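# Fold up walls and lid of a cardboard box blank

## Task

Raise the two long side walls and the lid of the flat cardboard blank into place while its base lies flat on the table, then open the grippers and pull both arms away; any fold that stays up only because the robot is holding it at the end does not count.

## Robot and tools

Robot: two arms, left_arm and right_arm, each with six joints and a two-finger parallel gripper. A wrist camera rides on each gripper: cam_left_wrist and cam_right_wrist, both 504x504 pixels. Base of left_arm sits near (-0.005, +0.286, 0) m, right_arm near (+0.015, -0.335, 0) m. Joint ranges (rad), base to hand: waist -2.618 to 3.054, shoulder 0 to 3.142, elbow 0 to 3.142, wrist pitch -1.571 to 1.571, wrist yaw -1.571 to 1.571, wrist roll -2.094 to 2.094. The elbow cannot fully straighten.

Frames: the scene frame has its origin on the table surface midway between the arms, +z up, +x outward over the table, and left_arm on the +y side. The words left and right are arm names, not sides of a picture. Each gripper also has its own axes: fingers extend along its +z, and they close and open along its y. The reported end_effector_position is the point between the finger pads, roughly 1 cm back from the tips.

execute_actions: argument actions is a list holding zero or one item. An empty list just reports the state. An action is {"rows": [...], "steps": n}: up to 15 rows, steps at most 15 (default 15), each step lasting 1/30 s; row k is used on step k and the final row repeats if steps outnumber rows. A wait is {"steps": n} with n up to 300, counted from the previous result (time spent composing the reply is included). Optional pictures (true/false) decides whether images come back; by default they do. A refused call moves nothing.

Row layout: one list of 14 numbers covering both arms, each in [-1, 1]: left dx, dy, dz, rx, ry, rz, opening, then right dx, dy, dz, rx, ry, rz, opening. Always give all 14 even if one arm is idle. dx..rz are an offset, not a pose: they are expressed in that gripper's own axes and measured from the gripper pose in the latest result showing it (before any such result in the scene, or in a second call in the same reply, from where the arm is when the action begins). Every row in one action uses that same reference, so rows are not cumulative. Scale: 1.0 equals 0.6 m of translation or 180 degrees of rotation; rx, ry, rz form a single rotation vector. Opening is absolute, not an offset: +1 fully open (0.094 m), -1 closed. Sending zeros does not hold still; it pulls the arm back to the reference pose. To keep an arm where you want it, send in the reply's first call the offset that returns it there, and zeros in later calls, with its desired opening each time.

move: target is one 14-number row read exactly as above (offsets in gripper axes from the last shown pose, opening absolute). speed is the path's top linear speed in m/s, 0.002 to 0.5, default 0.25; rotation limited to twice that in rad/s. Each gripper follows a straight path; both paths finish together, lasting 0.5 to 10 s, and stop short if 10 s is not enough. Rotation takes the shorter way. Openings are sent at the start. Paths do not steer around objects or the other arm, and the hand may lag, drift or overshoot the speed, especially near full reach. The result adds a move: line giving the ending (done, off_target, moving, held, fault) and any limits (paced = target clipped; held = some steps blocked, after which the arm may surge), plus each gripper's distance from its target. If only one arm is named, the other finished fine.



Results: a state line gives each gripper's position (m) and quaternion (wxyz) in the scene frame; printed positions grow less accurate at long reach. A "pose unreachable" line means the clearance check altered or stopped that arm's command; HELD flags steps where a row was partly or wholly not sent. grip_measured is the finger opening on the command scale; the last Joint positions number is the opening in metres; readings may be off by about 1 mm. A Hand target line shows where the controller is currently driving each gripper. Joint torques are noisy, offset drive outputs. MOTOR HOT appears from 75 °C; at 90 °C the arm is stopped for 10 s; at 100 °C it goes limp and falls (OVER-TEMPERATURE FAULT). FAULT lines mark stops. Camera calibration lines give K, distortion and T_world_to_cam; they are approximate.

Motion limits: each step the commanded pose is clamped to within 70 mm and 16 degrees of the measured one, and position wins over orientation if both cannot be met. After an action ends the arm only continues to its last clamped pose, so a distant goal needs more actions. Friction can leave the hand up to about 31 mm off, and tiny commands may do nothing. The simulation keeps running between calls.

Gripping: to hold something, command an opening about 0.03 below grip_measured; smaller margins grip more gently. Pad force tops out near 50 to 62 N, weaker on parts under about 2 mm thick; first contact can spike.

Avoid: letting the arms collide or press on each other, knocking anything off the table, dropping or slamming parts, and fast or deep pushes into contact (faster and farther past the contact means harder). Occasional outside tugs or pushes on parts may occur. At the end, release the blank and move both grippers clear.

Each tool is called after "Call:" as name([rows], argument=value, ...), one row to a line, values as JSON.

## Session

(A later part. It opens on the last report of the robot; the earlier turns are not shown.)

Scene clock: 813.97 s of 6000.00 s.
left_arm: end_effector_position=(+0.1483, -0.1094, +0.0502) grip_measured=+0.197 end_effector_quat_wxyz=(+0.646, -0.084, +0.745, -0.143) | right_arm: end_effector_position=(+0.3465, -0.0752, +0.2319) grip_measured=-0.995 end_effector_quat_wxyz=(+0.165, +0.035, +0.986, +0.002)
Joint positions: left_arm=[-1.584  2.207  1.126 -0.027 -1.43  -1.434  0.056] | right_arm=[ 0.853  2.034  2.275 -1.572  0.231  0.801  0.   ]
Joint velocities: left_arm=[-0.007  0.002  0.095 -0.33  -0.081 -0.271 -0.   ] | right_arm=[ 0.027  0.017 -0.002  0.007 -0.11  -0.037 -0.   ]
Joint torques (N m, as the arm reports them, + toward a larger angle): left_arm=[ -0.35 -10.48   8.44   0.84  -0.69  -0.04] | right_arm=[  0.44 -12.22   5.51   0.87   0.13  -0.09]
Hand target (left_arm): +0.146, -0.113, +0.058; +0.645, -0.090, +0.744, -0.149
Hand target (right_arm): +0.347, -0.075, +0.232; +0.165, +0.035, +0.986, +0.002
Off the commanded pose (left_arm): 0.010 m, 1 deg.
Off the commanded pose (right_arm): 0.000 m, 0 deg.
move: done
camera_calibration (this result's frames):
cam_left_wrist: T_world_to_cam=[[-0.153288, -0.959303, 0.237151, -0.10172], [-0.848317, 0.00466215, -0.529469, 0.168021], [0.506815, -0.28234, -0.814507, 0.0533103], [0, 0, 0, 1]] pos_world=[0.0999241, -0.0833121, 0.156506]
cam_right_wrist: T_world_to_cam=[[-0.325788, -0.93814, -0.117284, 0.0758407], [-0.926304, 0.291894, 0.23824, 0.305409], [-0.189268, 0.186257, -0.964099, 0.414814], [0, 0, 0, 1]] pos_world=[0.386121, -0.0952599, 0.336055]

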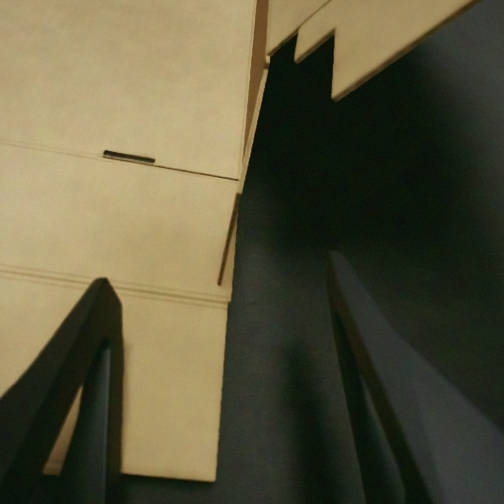

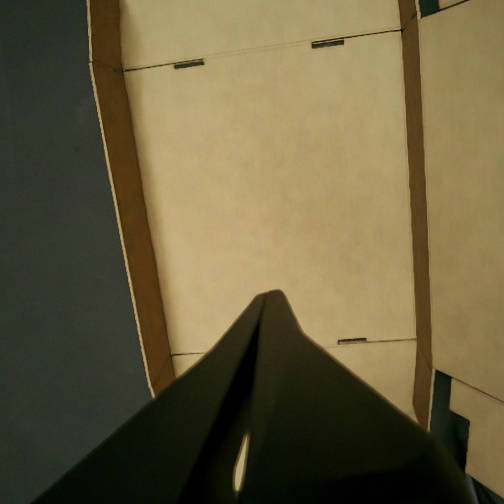

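Call:
move(target=[0.005,-0.012,0.108,0,0,0.03,0.2,-0.08,0,-0.15,0,-0.06,0,-1], speed=0.08)

Call:
move(target=[0,0,0,0,0,0,-1,0,0,0,0,0,0,-1])

Scene clock: 829.13 s of 6000.00 s.
left_arm: end_effector_position=(+0.2098, -0.1320, +0.0589) grip_measured=+0.197 end_effector_quat_wxyz=(+0.654, -0.063, +0.743, -0.129) | right_arm: end_effector_position=(+0.3676, -0.0787, +0.3186) grip_measured=-0.995 end_effector_quat_wxyz=(+0.302, +0.028, +0.952, +0.036)
Joint positions: left_arm=[-1.429  2.265  1.077  0.721 -1.322 -0.735  0.056] | right_arm=[ 0.868  2.013  2.521 -1.575  0.375  0.735  0.   ]
Joint velocities: left_arm=[ 0.017 -0.002 -0.007  0.095  0.066  0.022 -0.002] | right_arm=[ 0.007 -0.017  0.002  0.007  0.066 -0.066  0.001]
Joint torques (N m, as the arm reports them, + toward a larger angle): left_arm=[ 0.55 -8.68  3.93  1.8  -0.28  0.04] | right_arm=[  1.17 -12.96   6.35   1.26   0.23  -0.17]
Hand target (left_arm): +0.212, -0.124, +0.043; +0.653, -0.048, +0.748, -0.113
Hand target (right_arm): +0.363, -0.079, +0.332; +0.314, +0.024, +0.948, +0.046
Off the commanded pose (left_arm): 0.019 m, 3 deg.
Off the commanded pose (right_arm): 0.015 m, 7 deg.
joint sent to its limit (right arm) — the command would take joint 4 (wrist pitch) past its lower limit, so that joint was sent only as far as its limit.
After step 90, 10.13 s passed at rest.
move: off_target (left_arm, right_arm)
camera_calibration (this result's frames):
cam_left_wrist: T_world_to_cam=[[-0.167517, -0.967703, 0.188383, -0.11127], [-0.837416, 0.0388319, -0.545184, 0.228098], [0.520262, -0.249083, -0.816876, 0.0246022], [0, 0, 0, 1]] pos_world=[0.159574, -0.110406, 0.165414]
cam_right_wrist: T_world_to_cam=[[-0.25254, -0.93401, -0.252683, 0.106158], [-0.964016, 0.26529, -0.0171385, 0.398407], [0.0830418, 0.239262, -0.967397, 0.408164], [0, 0, 0, 1]] pos_world=[0.376985, -0.104199, 0.42851]

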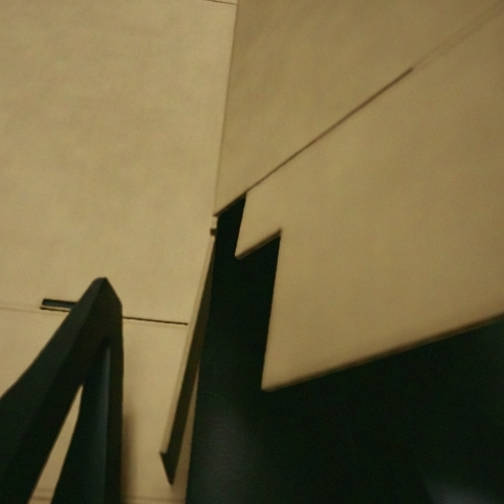

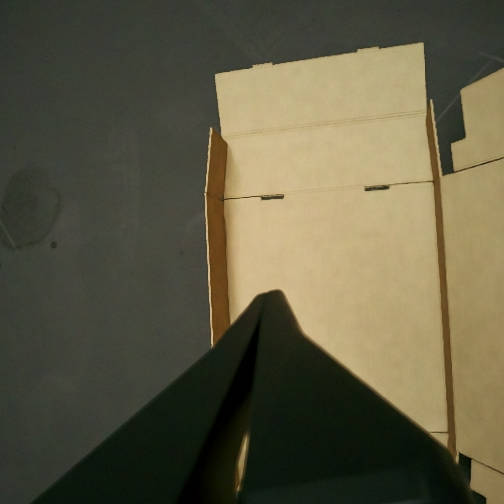

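Scene clock: 829.63 s of 6000.00 s.
left_arm: end_effector_position=(+0.2098, -0.1321, +0.0589) grip_measured=-0.981 end_effector_quat_wxyz=(+0.654, -0.063, +0.743, -0.129) | right_arm: end_effector_position=(+0.3676, -0.0787, +0.3186) grip_measured=-0.995 end_effector_quat_wxyz=(+0.302, +0.028, +0.952, +0.036)
Joint positions: left_arm=[-1.429  2.265  1.077  0.721 -1.321 -0.734  0.001] | right_arm=[ 0.868  2.013  2.521 -1.575  0.375  0.735  0.   ]
Joint velocities: left_arm=[-0.007  0.002 -0.002  0.007 -0.022 -0.007 -0.   ] | right_arm=[ 0.007 -0.012  0.012 -0.037  0.095  0.037  0.   ]
Joint torques (N m, as the arm reports them, + toward a larger angle): left_arm=[  0.06 -10.3    6.26   1.64  -0.35  -0.01] | right_arm=[  0.5  -11.35   4.98   1.32   0.15  -0.1 ]
Hand target (left_arm): +0.210, -0.132, +0.059; +0.654, -0.063, +0.743, -0.129
Hand target (right_arm): +0.368, -0.079, +0.319; +0.302, +0.028, +0.952, +0.036
Off the commanded pose (left_arm): 0.000 m, 0 deg.
Off the commanded pose (right_arm): 0.000 m, 0 deg.
move: done
camera_calibration (this result's frames):
cam_left_wrist: T_world_to_cam=[[-0.168266, -0.967702, 0.187723, -0.111205], [-0.837479, 0.0398972, -0.545011, 0.228223], [0.519919, -0.248921, -0.817143, 0.0246719], [0, 0, 0, 1]] pos_world=[0.159593, -0.110577, 0.16542]
cam_right_wrist: T_world_to_cam=[[-0.25254, -0.93401, -0.252683, 0.106158], [-0.964016, 0.26529, -0.0171385, 0.398407], [0.0830418, 0.239262, -0.967397, 0.408164], [0, 0, 0, 1]] pos_world=[0.376985, -0.104199, 0.42851]

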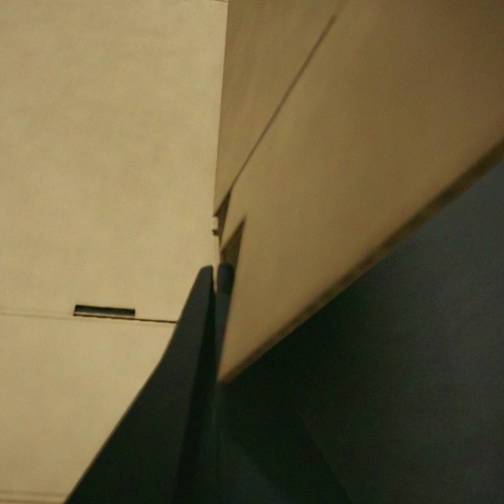

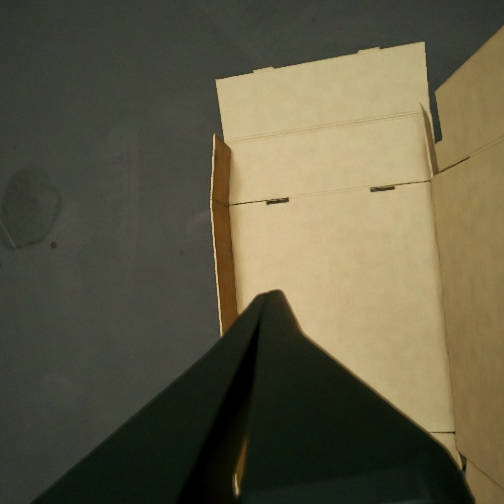

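Call:
move(target=[0,0,0,0,0,0,-1,0,-0.35,0,0,0,0,-1], speed=0.2)

Call:
move(target=[0,0,0,0,0,0,-1,0.17,0,0.13,-0.12,0.1,0,-1], speed=0.2)

Call:
move(target=[0,0,0,0,0,0,-1,0,0.25,0.1,0,0,0,-1], speed=0.08)

Scene clock: 835.70 s of 6000.00 s.
left_arm: end_effector_position=(+0.2098, -0.1321, +0.0589) grip_measured=-0.981 end_effector_quat_wxyz=(+0.654, -0.063, +0.743, -0.129) | right_arm: end_effector_position=(+0.3669, -0.2865, +0.2995) grip_measured=-0.995 end_effector_quat_wxyz=(+0.293, +0.031, +0.955, +0.035)
Joint positions: left_arm=[-1.429  2.265  1.077  0.721 -1.321 -0.734  0.001] | right_arm=[ 0.249  1.487  1.769 -1.255  0.037  0.207  0.   ]
Joint velocities: left_arm=[ 0.017  0.012  0.007  0.022 -0.022 -0.037  0.001] | right_arm=[ 0.002 -0.002 -0.012 -0.022  0.022  0.007 -0.002]
Joint torques (N m, as the arm reports them, + toward a larger angle): left_arm=[  0.07 -10.28   6.26   1.65  -0.35   0.  ] | right_arm=[-0.19 -8.33  4.63  1.63 -0.16 -0.19]
Hand target (left_arm): +0.210, -0.132, +0.059; +0.654, -0.063, +0.743, -0.129
Hand target (right_arm): +0.364, -0.288, +0.300; +0.297, +0.030, +0.954, +0.038
Off the commanded pose (left_arm): 0.000 m, 0 deg.
Off the commanded pose (right_arm): 0.006 m, 1 deg.
After step 90, 1.37 s passed at rest.
move: done
camera_calibration (this result's frames):
cam_left_wrist: T_world_to_cam=[[-0.168266, -0.967702, 0.187723, -0.111205], [-0.837479, 0.0398972, -0.545011, 0.228223], [0.519919, -0.248921, -0.817143, 0.0246719], [0, 0, 0, 1]] pos_world=[0.159593, -0.110577, 0.16542]
cam_right_wrist: T_world_to_cam=[[-0.261102, -0.932782, -0.248481, -0.0907122], [-0.963011, 0.26946, 0.000387591, 0.448089], [0.0665943, 0.239392, -0.968637, 0.445933], [0, 0, 0, 1]] pos_world=[0.378133, -0.312109, 0.409233]

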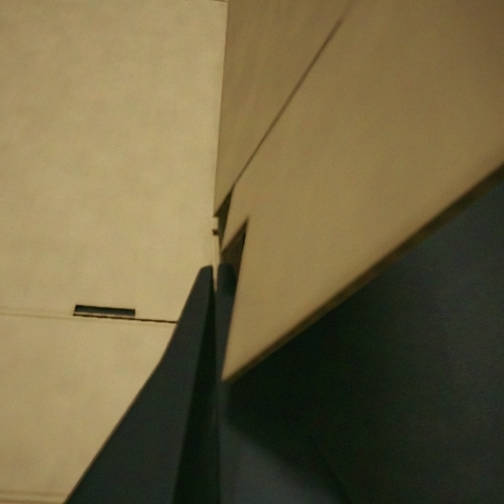

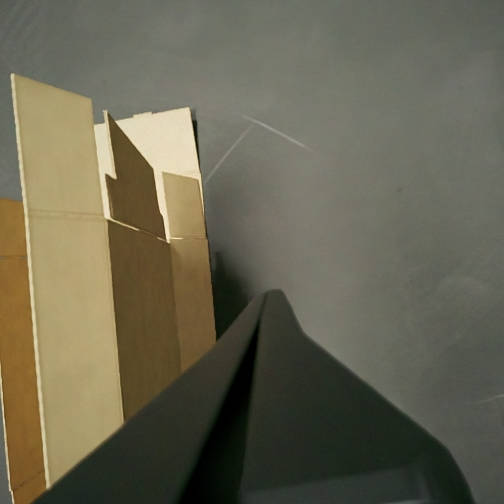

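Scene clock: 837.50 s of 6000.00 s.
left_arm: end_effector_position=(+0.2098, -0.1321, +0.0589) grip_measured=-0.981 end_effector_quat_wxyz=(+0.654, -0.063, +0.743, -0.129) | right_arm: end_effector_position=(+0.3258, -0.2735, +0.1878) grip_measured=-0.995 end_effector_quat_wxyz=(+0.148, -0.034, +0.965, +0.212)
Joint positions: left_arm=[-1.429  2.265  1.077  0.721 -1.321 -0.734  0.001] | right_arm=[ 0.053  1.468  1.353 -1.17  -0.444 -0.048  0.   ]
Joint velocities: left_arm=[-0.007 -0.012 -0.007  0.125 -0.007 -0.022 -0.001] | right_arm=[ 0.012 -0.002 -0.007 -0.037 -0.022 -0.095  0.   ]
Joint torques (N m, as the arm reports them, + toward a larger angle): left_arm=[  0.07 -10.29   6.25   1.65  -0.35   0.  ] | right_arm=[-0.21 -4.91  5.07  1.13 -0.41 -0.17]
Hand target (left_arm): +0.210, -0.132, +0.059; +0.654, -0.063, +0.743, -0.129
Hand target (right_arm): +0.327, -0.275, +0.178; +0.137, -0.031, +0.966, +0.216
Off the commanded pose (left_arm): 0.000 m, 0 deg.
Off the commanded pose (right_arm): 0.010 m, 1 deg.
move: done
camera_calibration (this result's frames):
cam_left_wrist: T_world_to_cam=[[-0.168266, -0.967702, 0.187723, -0.111205], [-0.837479, 0.0398972, -0.545011, 0.228223], [0.519919, -0.248921, -0.817143, 0.0246719], [0, 0, 0, 1]] pos_world=[0.159593, -0.110577, 0.16542]
cam_right_wrist: T_world_to_cam=[[-0.139843, -0.867517, -0.477345, -0.0957677], [-0.95257, -0.0137249, 0.304009, 0.267251], [-0.270284, 0.497219, -0.824451, 0.490511], [0, 0, 0, 1]] pos_world=[0.37376, -0.323303, 0.277442]

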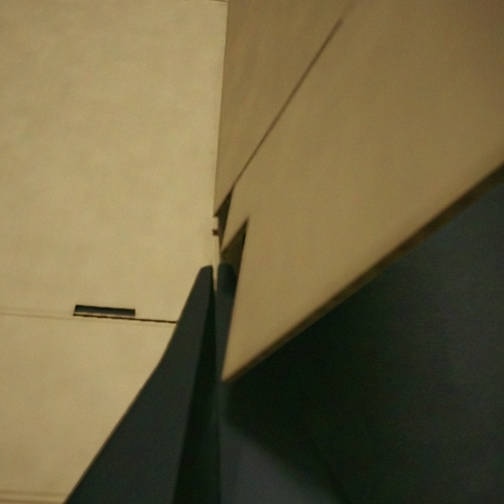

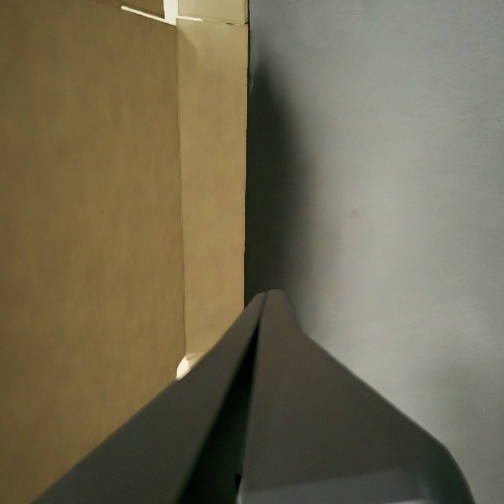

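Scene clock: 839.93 s of 6000.00 s.
left_arm: end_effector_position=(+0.2098, -0.1321, +0.0589) grip_measured=-0.981 end_effector_quat_wxyz=(+0.654, -0.063, +0.743, -0.129) | right_arm: end_effector_position=(+0.3147, -0.1180, +0.1921) grip_measured=-0.995 end_effector_quat_wxyz=(+0.144, -0.035, +0.967, +0.206)
Joint positions: left_arm=[-1.429  2.265  1.077  0.721 -1.321 -0.734  0.001] | right_arm=[ 0.618  1.533  1.417 -0.995 -0.223  0.504  0.   ]
Joint velocities: left_arm=[ 0.002 -0.007 -0.022  0.022  0.007 -0.051  0.   ] | right_arm=[ 0.002 -0.007  0.012  0.007 -0.037  0.022 -0.001]
Joint torques (N m, as the arm reports them, + toward a larger angle): left_arm=[  0.07 -10.29   6.26   1.64  -0.34   0.  ] | right_arm=[ 1.08 -6.38  7.9   1.42 -0.11 -0.04]
Hand target (left_arm): +0.210, -0.132, +0.059; +0.654, -0.063, +0.743, -0.129
Hand target (right_arm): +0.321, -0.112, +0.196; +0.152, -0.034, +0.965, +0.209
Off the commanded pose (left_arm): 0.000 m, 0 deg.
Off the commanded pose (right_arm): 0.011 m, 1 deg.
move: off_target (right_arm)
camera_calibration (this result's frames):
cam_left_wrist: T_world_to_cam=[[-0.168266, -0.967702, 0.187723, -0.111205], [-0.837479, 0.0398972, -0.545011, 0.228223], [0.519919, -0.248921, -0.817143, 0.0246719], [0, 0, 0, 1]] pos_world=[0.159593, -0.110577, 0.16542]
cam_right_wrist: T_world_to_cam=[[-0.143272, -0.873493, -0.465277, 0.0376545], [-0.950003, -0.0104043, 0.312066, 0.255527], [-0.277429, 0.486725, -0.828331, 0.415556], [0, 0, 0, 1]] pos_world=[0.363434, -0.166712, 0.281996]

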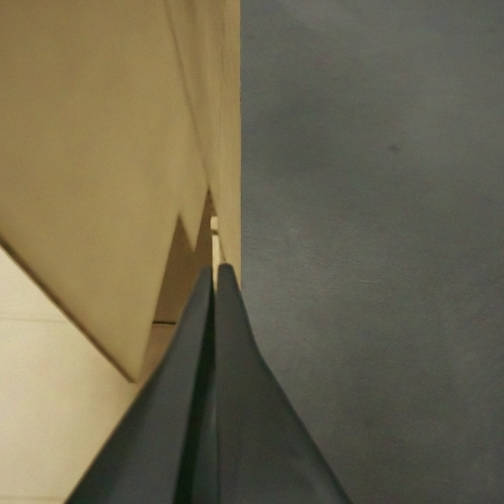

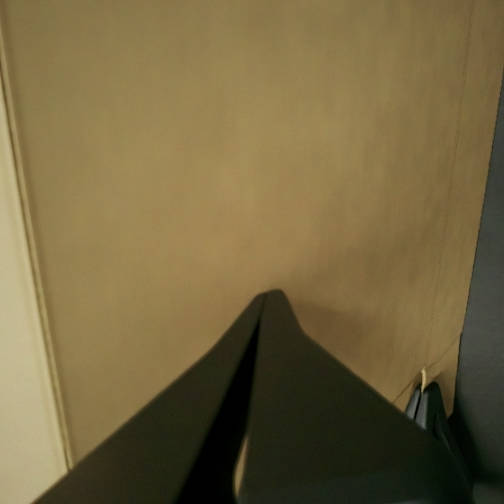

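Call:
move(target=[0,0,0,0,0,0,-1,0.025,0.085,0.107,0,0,0,-1], speed=0.07)

Call:
move(target=[0,0,0,0,0,0,-1,0.025,0.014,0.095,0,0,0,-1], speed=0.06)

Scene clock: 846.97 s of 6000.00 s.
left_arm: end_effector_position=(+0.2098, -0.1321, +0.0589) grip_measured=-0.981 end_effector_quat_wxyz=(+0.654, -0.064, +0.743, -0.130) | right_arm: end_effector_position=(+0.3116, -0.0479, +0.1618) grip_measured=-0.995 end_effector_quat_wxyz=(+0.151, -0.036, +0.965, +0.210)
Joint positions: left_arm=[-1.429  2.265  1.077  0.721 -1.321 -0.737  0.001] | right_arm=[ 0.808  1.649  1.404 -0.818 -0.134  0.673  0.   ]
Joint velocities: left_arm=[-0.012  0.007 -0.012 -0.066 -0.081 -0.081 -0.   ] | right_arm=[ 0.002 -0.002 -0.012 -0.007  0.022  0.007  0.   ]
Joint torques (N m, as the arm reports them, + toward a larger angle): left_arm=[  0.08 -10.3    6.25   1.65  -0.35   0.05] | right_arm=[ 1.15 -8.21  5.61  1.45 -0.05 -0.06]
Hand target (left_arm): +0.210, -0.132, +0.059; +0.654, -0.063, +0.743, -0.129
Hand target (right_arm): +0.310, -0.045, +0.152; +0.145, -0.035, +0.967, +0.205
Off the commanded pose (left_arm): 0.000 m, 0 deg.
Off the commanded pose (right_arm): 0.011 m, 1 deg.
After step 90, 2.50 s passed at rest.
move: off_target (right_arm)
camera_calibration (this result's frames):
cam_left_wrist: T_world_to_cam=[[-0.167924, -0.967253, 0.190324, -0.111371], [-0.83765, 0.0382111, -0.544869, 0.228028], [0.519753, -0.250921, -0.816636, 0.0244124], [0, 0, 0, 1]] pos_world=[0.159618, -0.110311, 0.165378]
cam_right_wrist: T_world_to_cam=[[-0.134868, -0.869625, -0.474934, 0.0835161], [-0.954493, -0.0146498, 0.297873, 0.266211], [-0.265995, 0.493495, -0.828076, 0.352131], [0, 0, 0, 1]] pos_world=[0.359025, -0.0972468, 0.251959]

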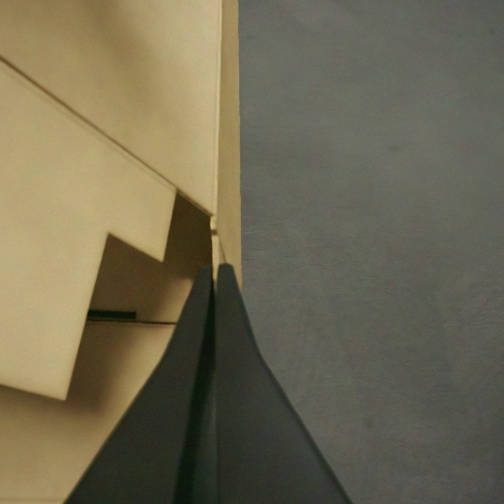

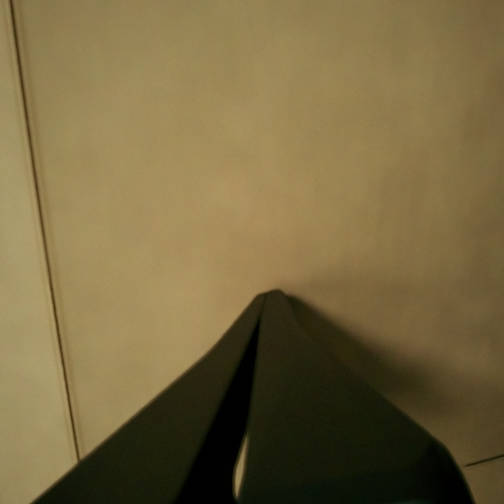

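Scene clock: 848.40 s of 6000.00 s.
left_arm: end_effector_position=(+0.2098, -0.1321, +0.0589) grip_measured=-0.981 end_effector_quat_wxyz=(+0.653, -0.066, +0.742, -0.132) | right_arm: end_effector_position=(+0.3159, -0.0178, +0.1234) grip_measured=-0.995 end_effector_quat_wxyz=(+0.160, -0.036, +0.962, +0.216)
Joint positions: left_arm=[-1.429  2.265  1.077  0.721 -1.321 -0.743  0.001] | right_arm=[ 0.866  1.731  1.331 -0.635 -0.104  0.724  0.   ]
Joint velocities: left_arm=[-0.007 -0.002 -0.012 -0.11  -0.007 -0.007  0.002] | right_arm=[-0.007 -0.002 -0.002  0.037  0.066  0.022  0.001]
Joint torques (N m, as the arm reports them, + toward a larger angle): left_arm=[  0.08 -10.31   6.26   1.64  -0.35   0.06] | right_arm=[ 1.3  -8.86  5.32  1.55 -0.04 -0.02]
Hand target (left_arm): +0.210, -0.132, +0.059; +0.654, -0.064, +0.743, -0.130
Hand target (right_arm): +0.312, -0.016, +0.112; +0.152, -0.037, +0.965, +0.210
Off the commanded pose (left_arm): 0.000 m, 0 deg.
Off the commanded pose (right_arm): 0.013 m, 1 deg.
move: off_target (right_arm)
camera_calibration (this result's frames):
cam_left_wrist: T_world_to_cam=[[-0.167089, -0.966135, 0.196635, -0.11177], [-0.838064, 0.0341177, -0.544504, 0.227553], [0.519356, -0.255773, -0.815383, 0.023781], [0, 0, 0, 1]] pos_world=[0.159677, -0.109666, 0.165272]
cam_right_wrist: T_world_to_cam=[[-0.127816, -0.862386, -0.48985, 0.0917363], [-0.959488, -0.017521, 0.281204, 0.28576], [-0.251089, 0.505947, -0.82521, 0.301773], [0, 0, 0, 1]] pos_world=[0.361681, -0.0685623, 0.213606]

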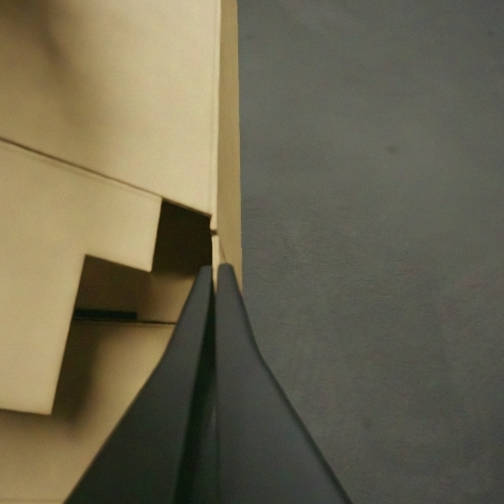

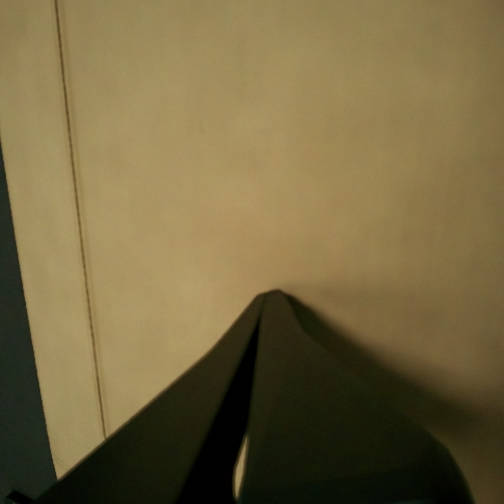

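Call:
move(target=[0,0,0,0,0,0,-1,0.02,-0.025,0.053,0,0,0,-1], speed=0.04)

Call:
move(target=[0,0,0,0,0,0,-1,-0.04,0.0,-0.14,0,0,0,-1], speed=0.09)

Call:
move(target=[0,0,0,0,0,0,-1,0,-0.27,-0.17,0,0,0,-1], speed=0.09)

Scene clock: 853.93 s of 6000.00 s.
left_arm: end_effector_position=(+0.2098, -0.1321, +0.0589) grip_measured=-0.981 end_effector_quat_wxyz=(+0.653, -0.069, +0.742, -0.134) | right_arm: end_effector_position=(+0.3192, -0.0147, +0.1008) grip_measured=-0.995 end_effector_quat_wxyz=(+0.171, -0.037, +0.958, +0.226)
Joint positions: left_arm=[-1.429  2.265  1.077  0.721 -1.321 -0.75   0.001] | right_arm=[ 0.866  1.745  1.24  -0.499 -0.103  0.724  0.   ]
Joint velocities: left_arm=[-0.012 -0.002 -0.002 -0.037 -0.007  0.051  0.   ] | right_arm=[-0.017  0.007  0.017 -0.051 -0.051 -0.051 -0.   ]
Joint torques (N m, as the arm reports them, + toward a larger angle): left_arm=[  0.07 -10.28   6.26   1.64  -0.35   0.09] | right_arm=[ 0.53 -8.62  5.16  1.51 -0.07 -0.12]
Hand target (left_arm): +0.210, -0.132, +0.059; +0.653, -0.066, +0.742, -0.132
Hand target (right_arm): +0.316, -0.018, +0.086; +0.160, -0.036, +0.962, +0.216
Off the commanded pose (left_arm): 0.000 m, 0 deg.
Off the commanded pose (right_arm): 0.015 m, 2 deg.
After step 90, 1.23 s passed at rest.
move: off_target (right_arm)
camera_calibration (this result's frames):
cam_left_wrist: T_world_to_cam=[[-0.16625, -0.964975, 0.202938, -0.112164], [-0.838474, 0.0300264, -0.544113, 0.227075], [0.518962, -0.260617, -0.814099, 0.0231479], [0, 0, 0, 1]] pos_world=[0.159737, -0.109021, 0.165162]
cam_right_wrist: T_world_to_cam=[[-0.117142, -0.851609, -0.510921, 0.0827003], [-0.965507, -0.0228046, 0.259378, 0.299368], [-0.23254, 0.523682, -0.819562, 0.276213], [0, 0, 0, 1]] pos_world=[0.36296, -0.0673924, 0.190978]

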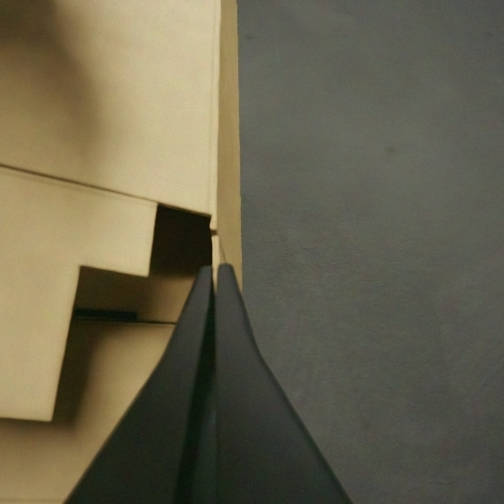

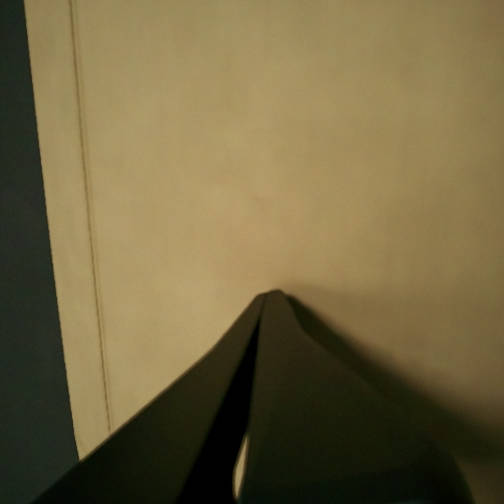

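Scene clock: 855.47 s of 6000.00 s.
left_arm: end_effector_position=(+0.2098, -0.1321, +0.0589) grip_measured=-0.981 end_effector_quat_wxyz=(+0.653, -0.070, +0.742, -0.136) | right_arm: end_effector_position=(+0.3137, -0.0525, +0.1676) grip_measured=-0.995 end_effector_quat_wxyz=(+0.164, -0.035, +0.962, +0.217)
Joint positions: left_arm=[-1.429  2.265  1.077  0.721 -1.321 -0.755  0.001] | right_arm=[ 0.795  1.621  1.383 -0.798 -0.135  0.664  0.   ]
Joint velocities: left_arm=[ 0.002 -0.002 -0.002  0.007  0.022  0.007 -0.   ] | right_arm=[ 0.002 -0.012  0.002 -0.081 -0.007 -0.022 -0.   ]
Joint torques (N m, as the arm reports them, + toward a larger angle): left_arm=[  0.06 -10.28   6.26   1.64  -0.34   0.05] | right_arm=[ -0.13 -10.47   7.9    1.34  -0.28  -0.16]
Hand target (left_arm): +0.210, -0.132, +0.059; +0.653, -0.069, +0.742, -0.134
Hand target (right_arm): +0.316, -0.053, +0.179; +0.171, -0.037, +0.958, +0.226
Off the commanded pose (left_arm): 0.000 m, 0 deg.
Off the commanded pose (right_arm): 0.012 m, 1 deg.
move: off_target (right_arm)
camera_calibration (this result's frames):
cam_left_wrist: T_world_to_cam=[[-0.165606, -0.964061, 0.207753, -0.112462], [-0.838786, 0.0268993, -0.543796, 0.226709], [0.518664, -0.264317, -0.813095, 0.0226626], [0, 0, 0, 1]] pos_world=[0.159782, -0.108528, 0.165075]
cam_right_wrist: T_world_to_cam=[[-0.127318, -0.860954, -0.492492, 0.0835868], [-0.961395, -0.0150022, 0.274765, 0.272484], [-0.243948, 0.508461, -0.825807, 0.353297], [0, 0, 0, 1]] pos_world=[0.358793, -0.103585, 0.258052]

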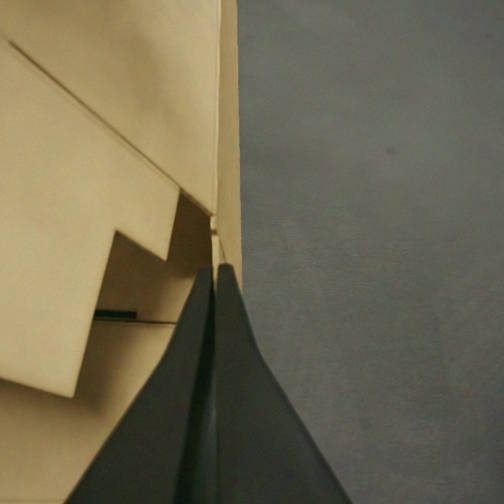

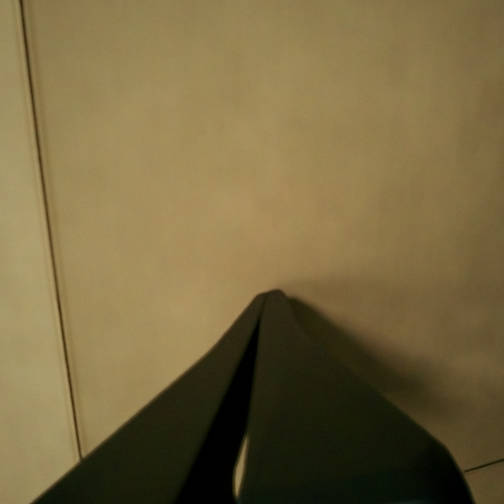

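Scene clock: 858.10 s of 6000.00 s.
left_arm: end_effector_position=(+0.2098, -0.1321, +0.0589) grip_measured=-0.981 end_effector_quat_wxyz=(+0.653, -0.071, +0.742, -0.136) | right_arm: end_effector_position=(+0.3113, -0.2417, +0.1830) grip_measured=-0.995 end_effector_quat_wxyz=(+0.155, -0.034, +0.963, +0.217)
Joint positions: left_arm=[-1.429  2.265  1.077  0.721 -1.321 -0.755  0.001] | right_arm=[ 0.173  1.387  1.254 -1.085 -0.416  0.083  0.   ]
Joint velocities: left_arm=[ 0.007 -0.012 -0.002  0.051 -0.037 -0.095  0.001] | right_arm=[-0.002 -0.017 -0.017 -0.022  0.037  0.037  0.   ]
Joint torques (N m, as the arm reports them, + toward a larger angle): left_arm=[  0.08 -10.29   6.25   1.65  -0.35   0.  ] | right_arm=[-0.19 -7.65  6.25  1.01 -0.42 -0.15]
Hand target (left_arm): +0.210, -0.132, +0.059; +0.653, -0.070, +0.742, -0.136
Hand target (right_arm): +0.308, -0.243, +0.188; +0.159, -0.035, +0.962, +0.219
Off the commanded pose (left_arm): 0.000 m, 0 deg.
Off the commanded pose (right_arm): 0.008 m, 1 deg.
move: done
camera_calibration (this result's frames):
cam_left_wrist: T_world_to_cam=[[-0.165556, -0.963989, 0.208123, -0.112485], [-0.83881, 0.0266588, -0.543771, 0.226681], [0.518642, -0.264601, -0.813017, 0.0226252], [0, 0, 0, 1]] pos_world=[0.159785, -0.10849, 0.165068]
cam_right_wrist: T_world_to_cam=[[-0.13603, -0.861838, -0.488601, -0.0702533], [-0.956151, -0.014908, 0.292494, 0.258279], [-0.259367, 0.506964, -0.822019, 0.465332], [0, 0, 0, 1]] pos_world=[0.358089, -0.292603, 0.272641]

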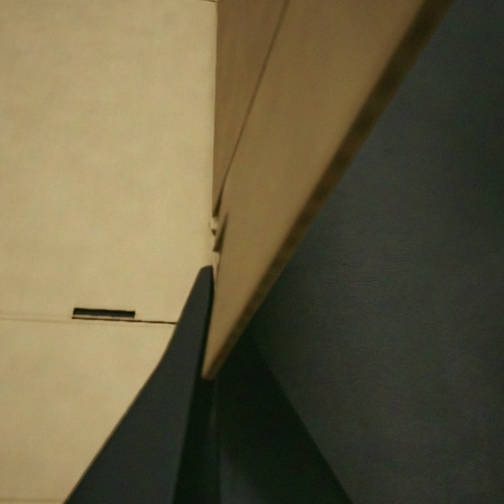

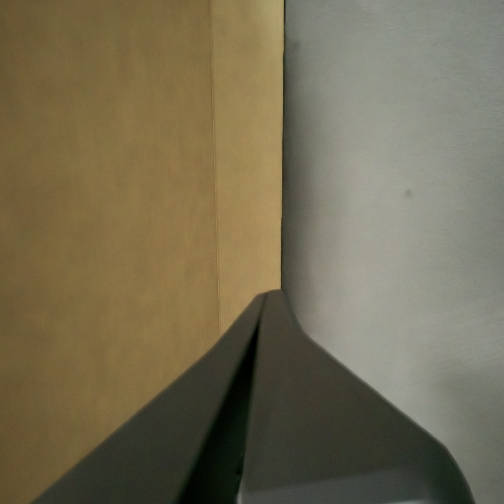

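The lid is about 10° more upright than before. I'll release slowly and see where it rests.

Call:
move(target=[0,0,0,0,0,0,-0.5,0,0,0,0,0,0,-1])

Call:
move(target=[0,0,-0.15,0,-0.08,0.05,0.2,0,-0.15,-0.1,0,0,0,-1], speed=0.08)

Scene clock: 861.23 s of 6000.00 s.
left_arm: end_effector_position=(+0.2098, -0.1321, +0.0589) grip_measured=-0.503 end_effector_quat_wxyz=(+0.653, -0.071, +0.742, -0.136) | right_arm: end_effector_position=(+0.3111, -0.2415, +0.1829) grip_measured=-0.995 end_effector_quat_wxyz=(+0.154, -0.035, +0.963, +0.217)
Joint positions: left_arm=[-1.429  2.265  1.077  0.721 -1.321 -0.755  0.023] | right_arm=[ 0.173  1.387  1.254 -1.086 -0.417  0.081  0.   ]
Joint velocities: left_arm=[ 0.002  0.002  0.002  0.007  0.007 -0.037 -0.   ] | right_arm=[ 0.002 -0.017  0.002  0.007 -0.007 -0.081  0.   ]
Joint torques (N m, as the arm reports them, + toward a larger angle): left_arm=[  0.08 -10.26   6.24   1.65  -0.34   0.  ] | right_arm=[ 0.48 -6.03  6.28  1.11 -0.27 -0.07]
Hand target (left_arm): +0.210, -0.132, +0.059; +0.653, -0.071, +0.742, -0.136
Hand target (right_arm): +0.311, -0.242, +0.183; +0.155, -0.034, +0.963, +0.217
Off the commanded pose (left_arm): 0.000 m, 0 deg.
Off the commanded pose (right_arm): 0.000 m, 0 deg.
move: done
camera_calibration (this result's frames):
cam_left_wrist: T_world_to_cam=[[-0.165556, -0.963989, 0.208123, -0.112485], [-0.83881, 0.0266588, -0.543771, 0.226681], [0.518642, -0.264601, -0.813017, 0.0226252], [0, 0, 0, 1]] pos_world=[0.159785, -0.10849, 0.165068]
cam_right_wrist: T_world_to_cam=[[-0.133754, -0.862089, -0.488786, -0.0708996], [-0.956084, -0.017543, 0.292568, 0.257339], [-0.260795, 0.506452, -0.821883, 0.465459], [0, 0, 0, 1]] pos_world=[0.357944, -0.29234, 0.272609]

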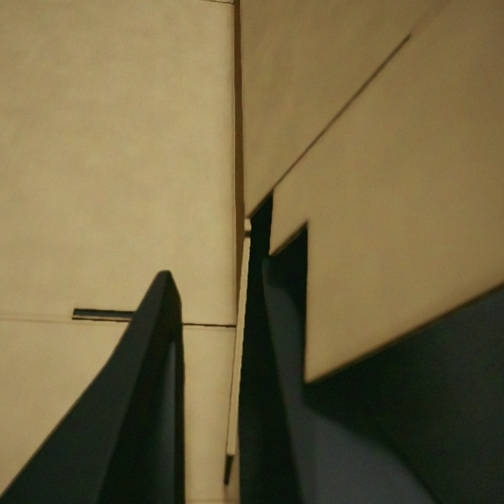

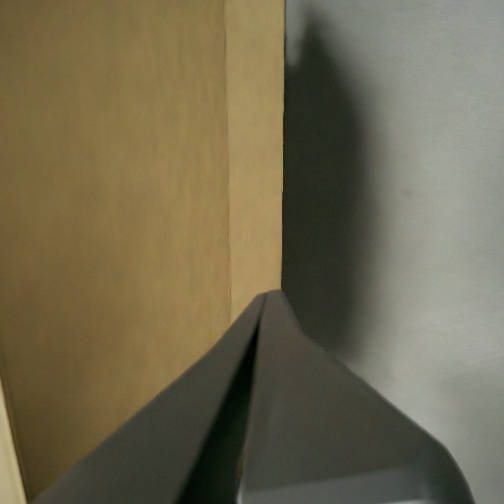

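Scene clock: 863.50 s of 6000.00 s.
left_arm: end_effector_position=(+0.1227, -0.1295, +0.0685) grip_measured=+0.197 end_effector_quat_wxyz=(+0.699, -0.012, +0.708, -0.098) | right_arm: end_effector_position=(+0.3041, -0.3463, +0.1949) grip_measured=-0.995 end_effector_quat_wxyz=(+0.152, -0.035, +0.964, +0.217)
Joint positions: left_arm=[-1.65   2.324  1.03   1.05  -1.556 -0.4    0.056] | right_arm=[-0.246  1.481  1.398 -1.35  -0.52  -0.377  0.   ]
Joint velocities: left_arm=[-0.002 -0.002 -0.012  0.066  0.007  0.022 -0.001] | right_arm=[-0.007 -0.002 -0.002 -0.081 -0.125 -0.081  0.   ]
Joint torques (N m, as the arm reports them, + toward a larger angle): left_arm=[ -0.28 -11.03   3.08   1.61  -0.32   0.06] | right_arm=[-0.16 -5.08  7.48  0.58 -0.49 -0.14]
Hand target (left_arm): +0.121, -0.123, +0.068; +0.701, -0.006, +0.708, -0.091
Hand target (right_arm): +0.307, -0.349, +0.197; +0.153, -0.035, +0.963, +0.219
Off the commanded pose (left_arm): 0.007 m, 9 deg.
Off the commanded pose (right_arm): 0.004 m, 0 deg.
joint sent to its limit (left arm) — the command would take joint 5 (wrist yaw) past its lower limit, so that joint was sent only as far as its limit.
move: off_target (left_arm)
camera_calibration (this result's frames):
cam_left_wrist: T_world_to_cam=[[-0.20073, -0.977885, 0.0587267, -0.113603], [-0.764395, 0.118851, -0.633699, 0.167722], [0.612705, -0.172093, -0.771348, 0.0738649], [0, 0, 0, 1]] pos_world=[0.0601447, -0.118313, 0.169932]
cam_right_wrist: T_world_to_cam=[[-0.13411, -0.862833, -0.487375, -0.156717], [-0.955042, -0.018689, 0.295882, 0.243963], [-0.264405, 0.505144, -0.821535, 0.527141], [0, 0, 0, 1]] pos_world=[0.351356, -0.396944, 0.284501]

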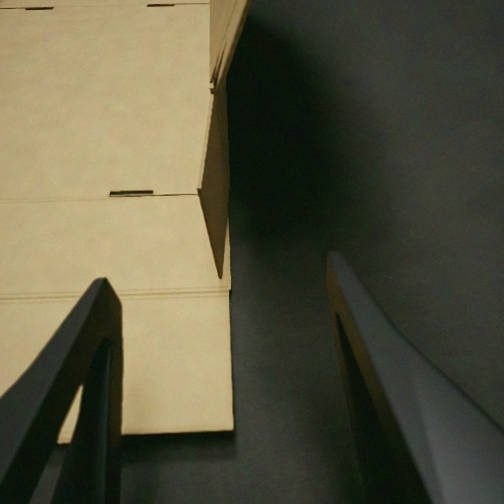

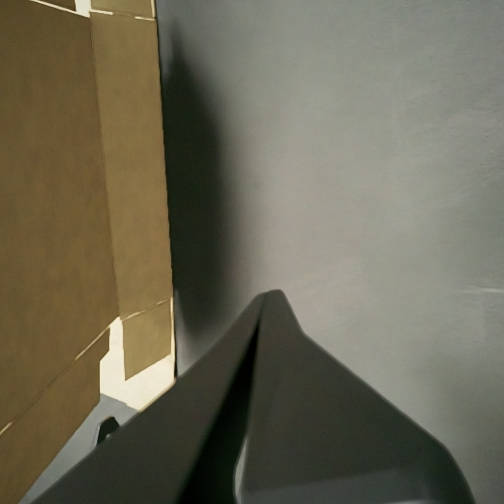

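Call:
move(target=[-0.1,0.1,-0.03,0,0,0,0.2,0,-0.05,-0.15,0,-0.05,0,-1], speed=0.12)

Call:
move(target=[-0.1,0.45,0.05,0.1,0,0,0.2,0,0,0,0,0,0,-1], speed=0.2)

Scene clock: 867.67 s of 6000.00 s.
left_arm: end_effector_position=(+0.1156, -0.0666, +0.1198) grip_measured=+0.197 end_effector_quat_wxyz=(+0.697, -0.005, +0.708, -0.116) | right_arm: end_effector_position=(+0.2821, -0.4103, +0.2543) grip_measured=-0.995 end_effector_quat_wxyz=(+0.233, -0.012, +0.949, +0.214)
Joint positions: left_arm=[-1.691  1.996  0.719  1.05  -1.56  -0.399  0.056] | right_arm=[-0.558  1.481  1.6   -1.569 -0.634 -0.638  0.   ]
Joint velocities: left_arm=[ 0.002  0.012 -0.007 -0.066 -0.037 -0.051 -0.   ] | right_arm=[-0.022  0.002 -0.017  0.022 -0.022 -0.022 -0.   ]
Joint torques (N m, as the arm reports them, + toward a larger angle): left_arm=[-0.6  -9.09  3.18  1.53 -0.27  0.02] | right_arm=[-0.21 -5.77  6.82  0.51 -0.56 -0.19]
Hand target (left_arm): +0.113, -0.060, +0.120; +0.697, +0.003, +0.708, -0.113
Hand target (right_arm): +0.283, -0.412, +0.259; +0.239, -0.013, +0.947, +0.214
Off the commanded pose (left_arm): 0.008 m, 2 deg.
Off the commanded pose (right_arm): 0.006 m, 1 deg.
joint sent to its limit (left arm) — the command would take joint 5 (wrist yaw) past its lower limit, so that joint was sent only as far as its limit.
joint sent to its limit (right arm) — the command would take joint 4 (wrist pitch) past its lower limit, so that joint was sent only as far as its limit.
move: done
camera_calibration (this result's frames):
cam_left_wrist: T_world_to_cam=[[-0.236802, -0.968751, 0.0737941, -0.0536029], [-0.760248, 0.137471, -0.63492, 0.188295], [0.604935, -0.206453, -0.769045, 0.126957], [0, 0, 0, 1]] pos_world=[0.0536567, -0.0516023, 0.221144]
cam_right_wrist: T_world_to_cam=[[-0.126984, -0.844894, -0.519644, -0.172394], [-0.987076, 0.0560064, 0.150148, 0.280988], [-0.097756, 0.531994, -0.841086, 0.571413], [0, 0, 0, 1]] pos_world=[0.311324, -0.46538, 0.348834]

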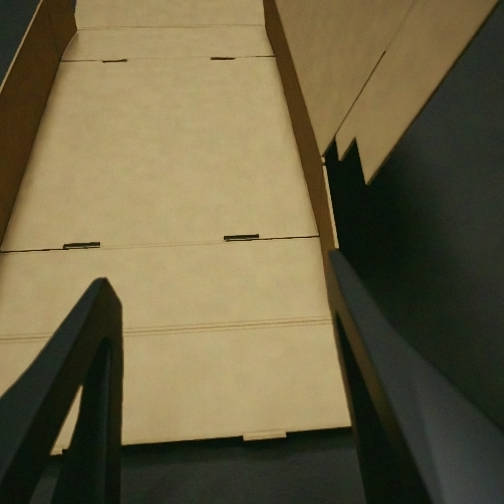

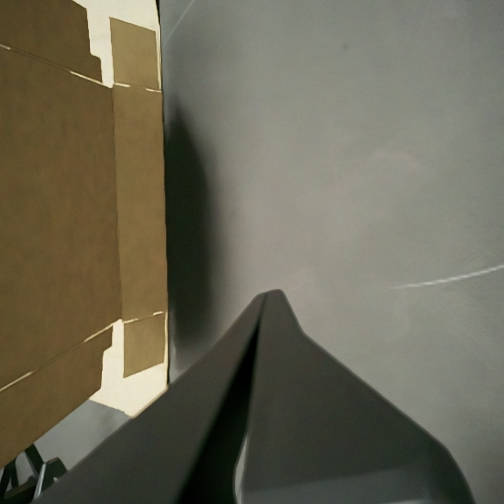

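Scene clock: 869.73 s of 6000.00 s.
left_arm: end_effector_position=(+0.1892, +0.2077, +0.1680) grip_measured=+0.197 end_effector_quat_wxyz=(+0.678, -0.157, +0.702, -0.154) | right_arm: end_effector_position=(+0.2821, -0.4103, +0.2543) grip_measured=-0.995 end_effector_quat_wxyz=(+0.233, -0.012, +0.949, +0.214)
Joint positions: left_arm=[-1.259  0.125  0.029 -0.022 -1.282 -0.557  0.056] | right_arm=[-0.558  1.481  1.6   -1.569 -0.634 -0.638  0.   ]
Joint velocities: left_arm=[ 0.012  0.002  0.002 -0.007  0.022  0.007 -0.002] | right_arm=[-0.002  0.007 -0.002  0.022 -0.081 -0.066 -0.001]
Joint torques (N m, as the arm reports them, + toward a larger angle): left_arm=[-0.18  3.27  9.51  1.78 -0.15  0.01] | right_arm=[ 0.51 -6.14  5.5   0.67 -0.46 -0.12]
Hand target (left_arm): +0.189, +0.206, +0.166; +0.677, -0.150, +0.705, -0.148
Hand target (right_arm): +0.282, -0.410, +0.254; +0.233, -0.012, +0.949, +0.214
Off the commanded pose (left_arm): 0.036 m, 31 deg; orientation clipped at the last step of the last action.
Off the commanded pose (right_arm): 0.000 m, 0 deg.
move: held (left_arm); limits=paced,held; held on 7 of 62 steps (left_arm), including the last (left_arm)
pose unreachable (left arm): on one or more control steps of this call this arm could not follow its commanded pose, so it was not sent that pose on those steps. On the call's last step it was still not sent that pose. It may still have moved: this result reports where it is.
cause: the commanded pose would bring two parts of the arm too close to each other (its upper arm (the part past joint 2) and its wrist (the part past joint 5), with joints 3 (elbow) to 5 (wrist yaw) between them).
camera_calibration (this result's frames):
cam_left_wrist: T_world_to_cam=[[-0.0725892, -0.93774, 0.339668, 0.143828], [-0.791842, -0.152879, -0.591282, 0.296037], [0.606397, -0.311884, -0.731445, 0.191452], [0, 0, 0, 1]] pos_world=[0.128759, 0.239842, 0.266224]
cam_right_wrist: T_world_to_cam=[[-0.126984, -0.844894, -0.519644, -0.172394], [-0.987076, 0.0560064, 0.150148, 0.280988], [-0.097756, 0.531994, -0.841086, 0.571413], [0, 0, 0, 1]] pos_world=[0.311324, -0.46538, 0.348834]

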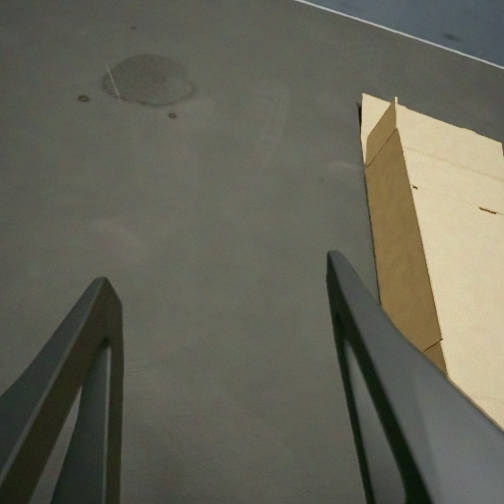

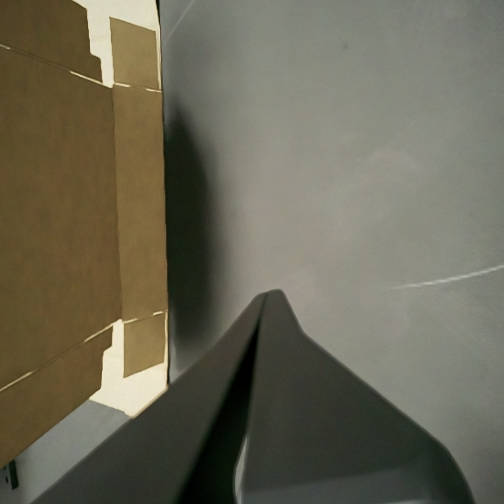

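Call:
finished_scene(scene=1)

The scene is finished: the task was done.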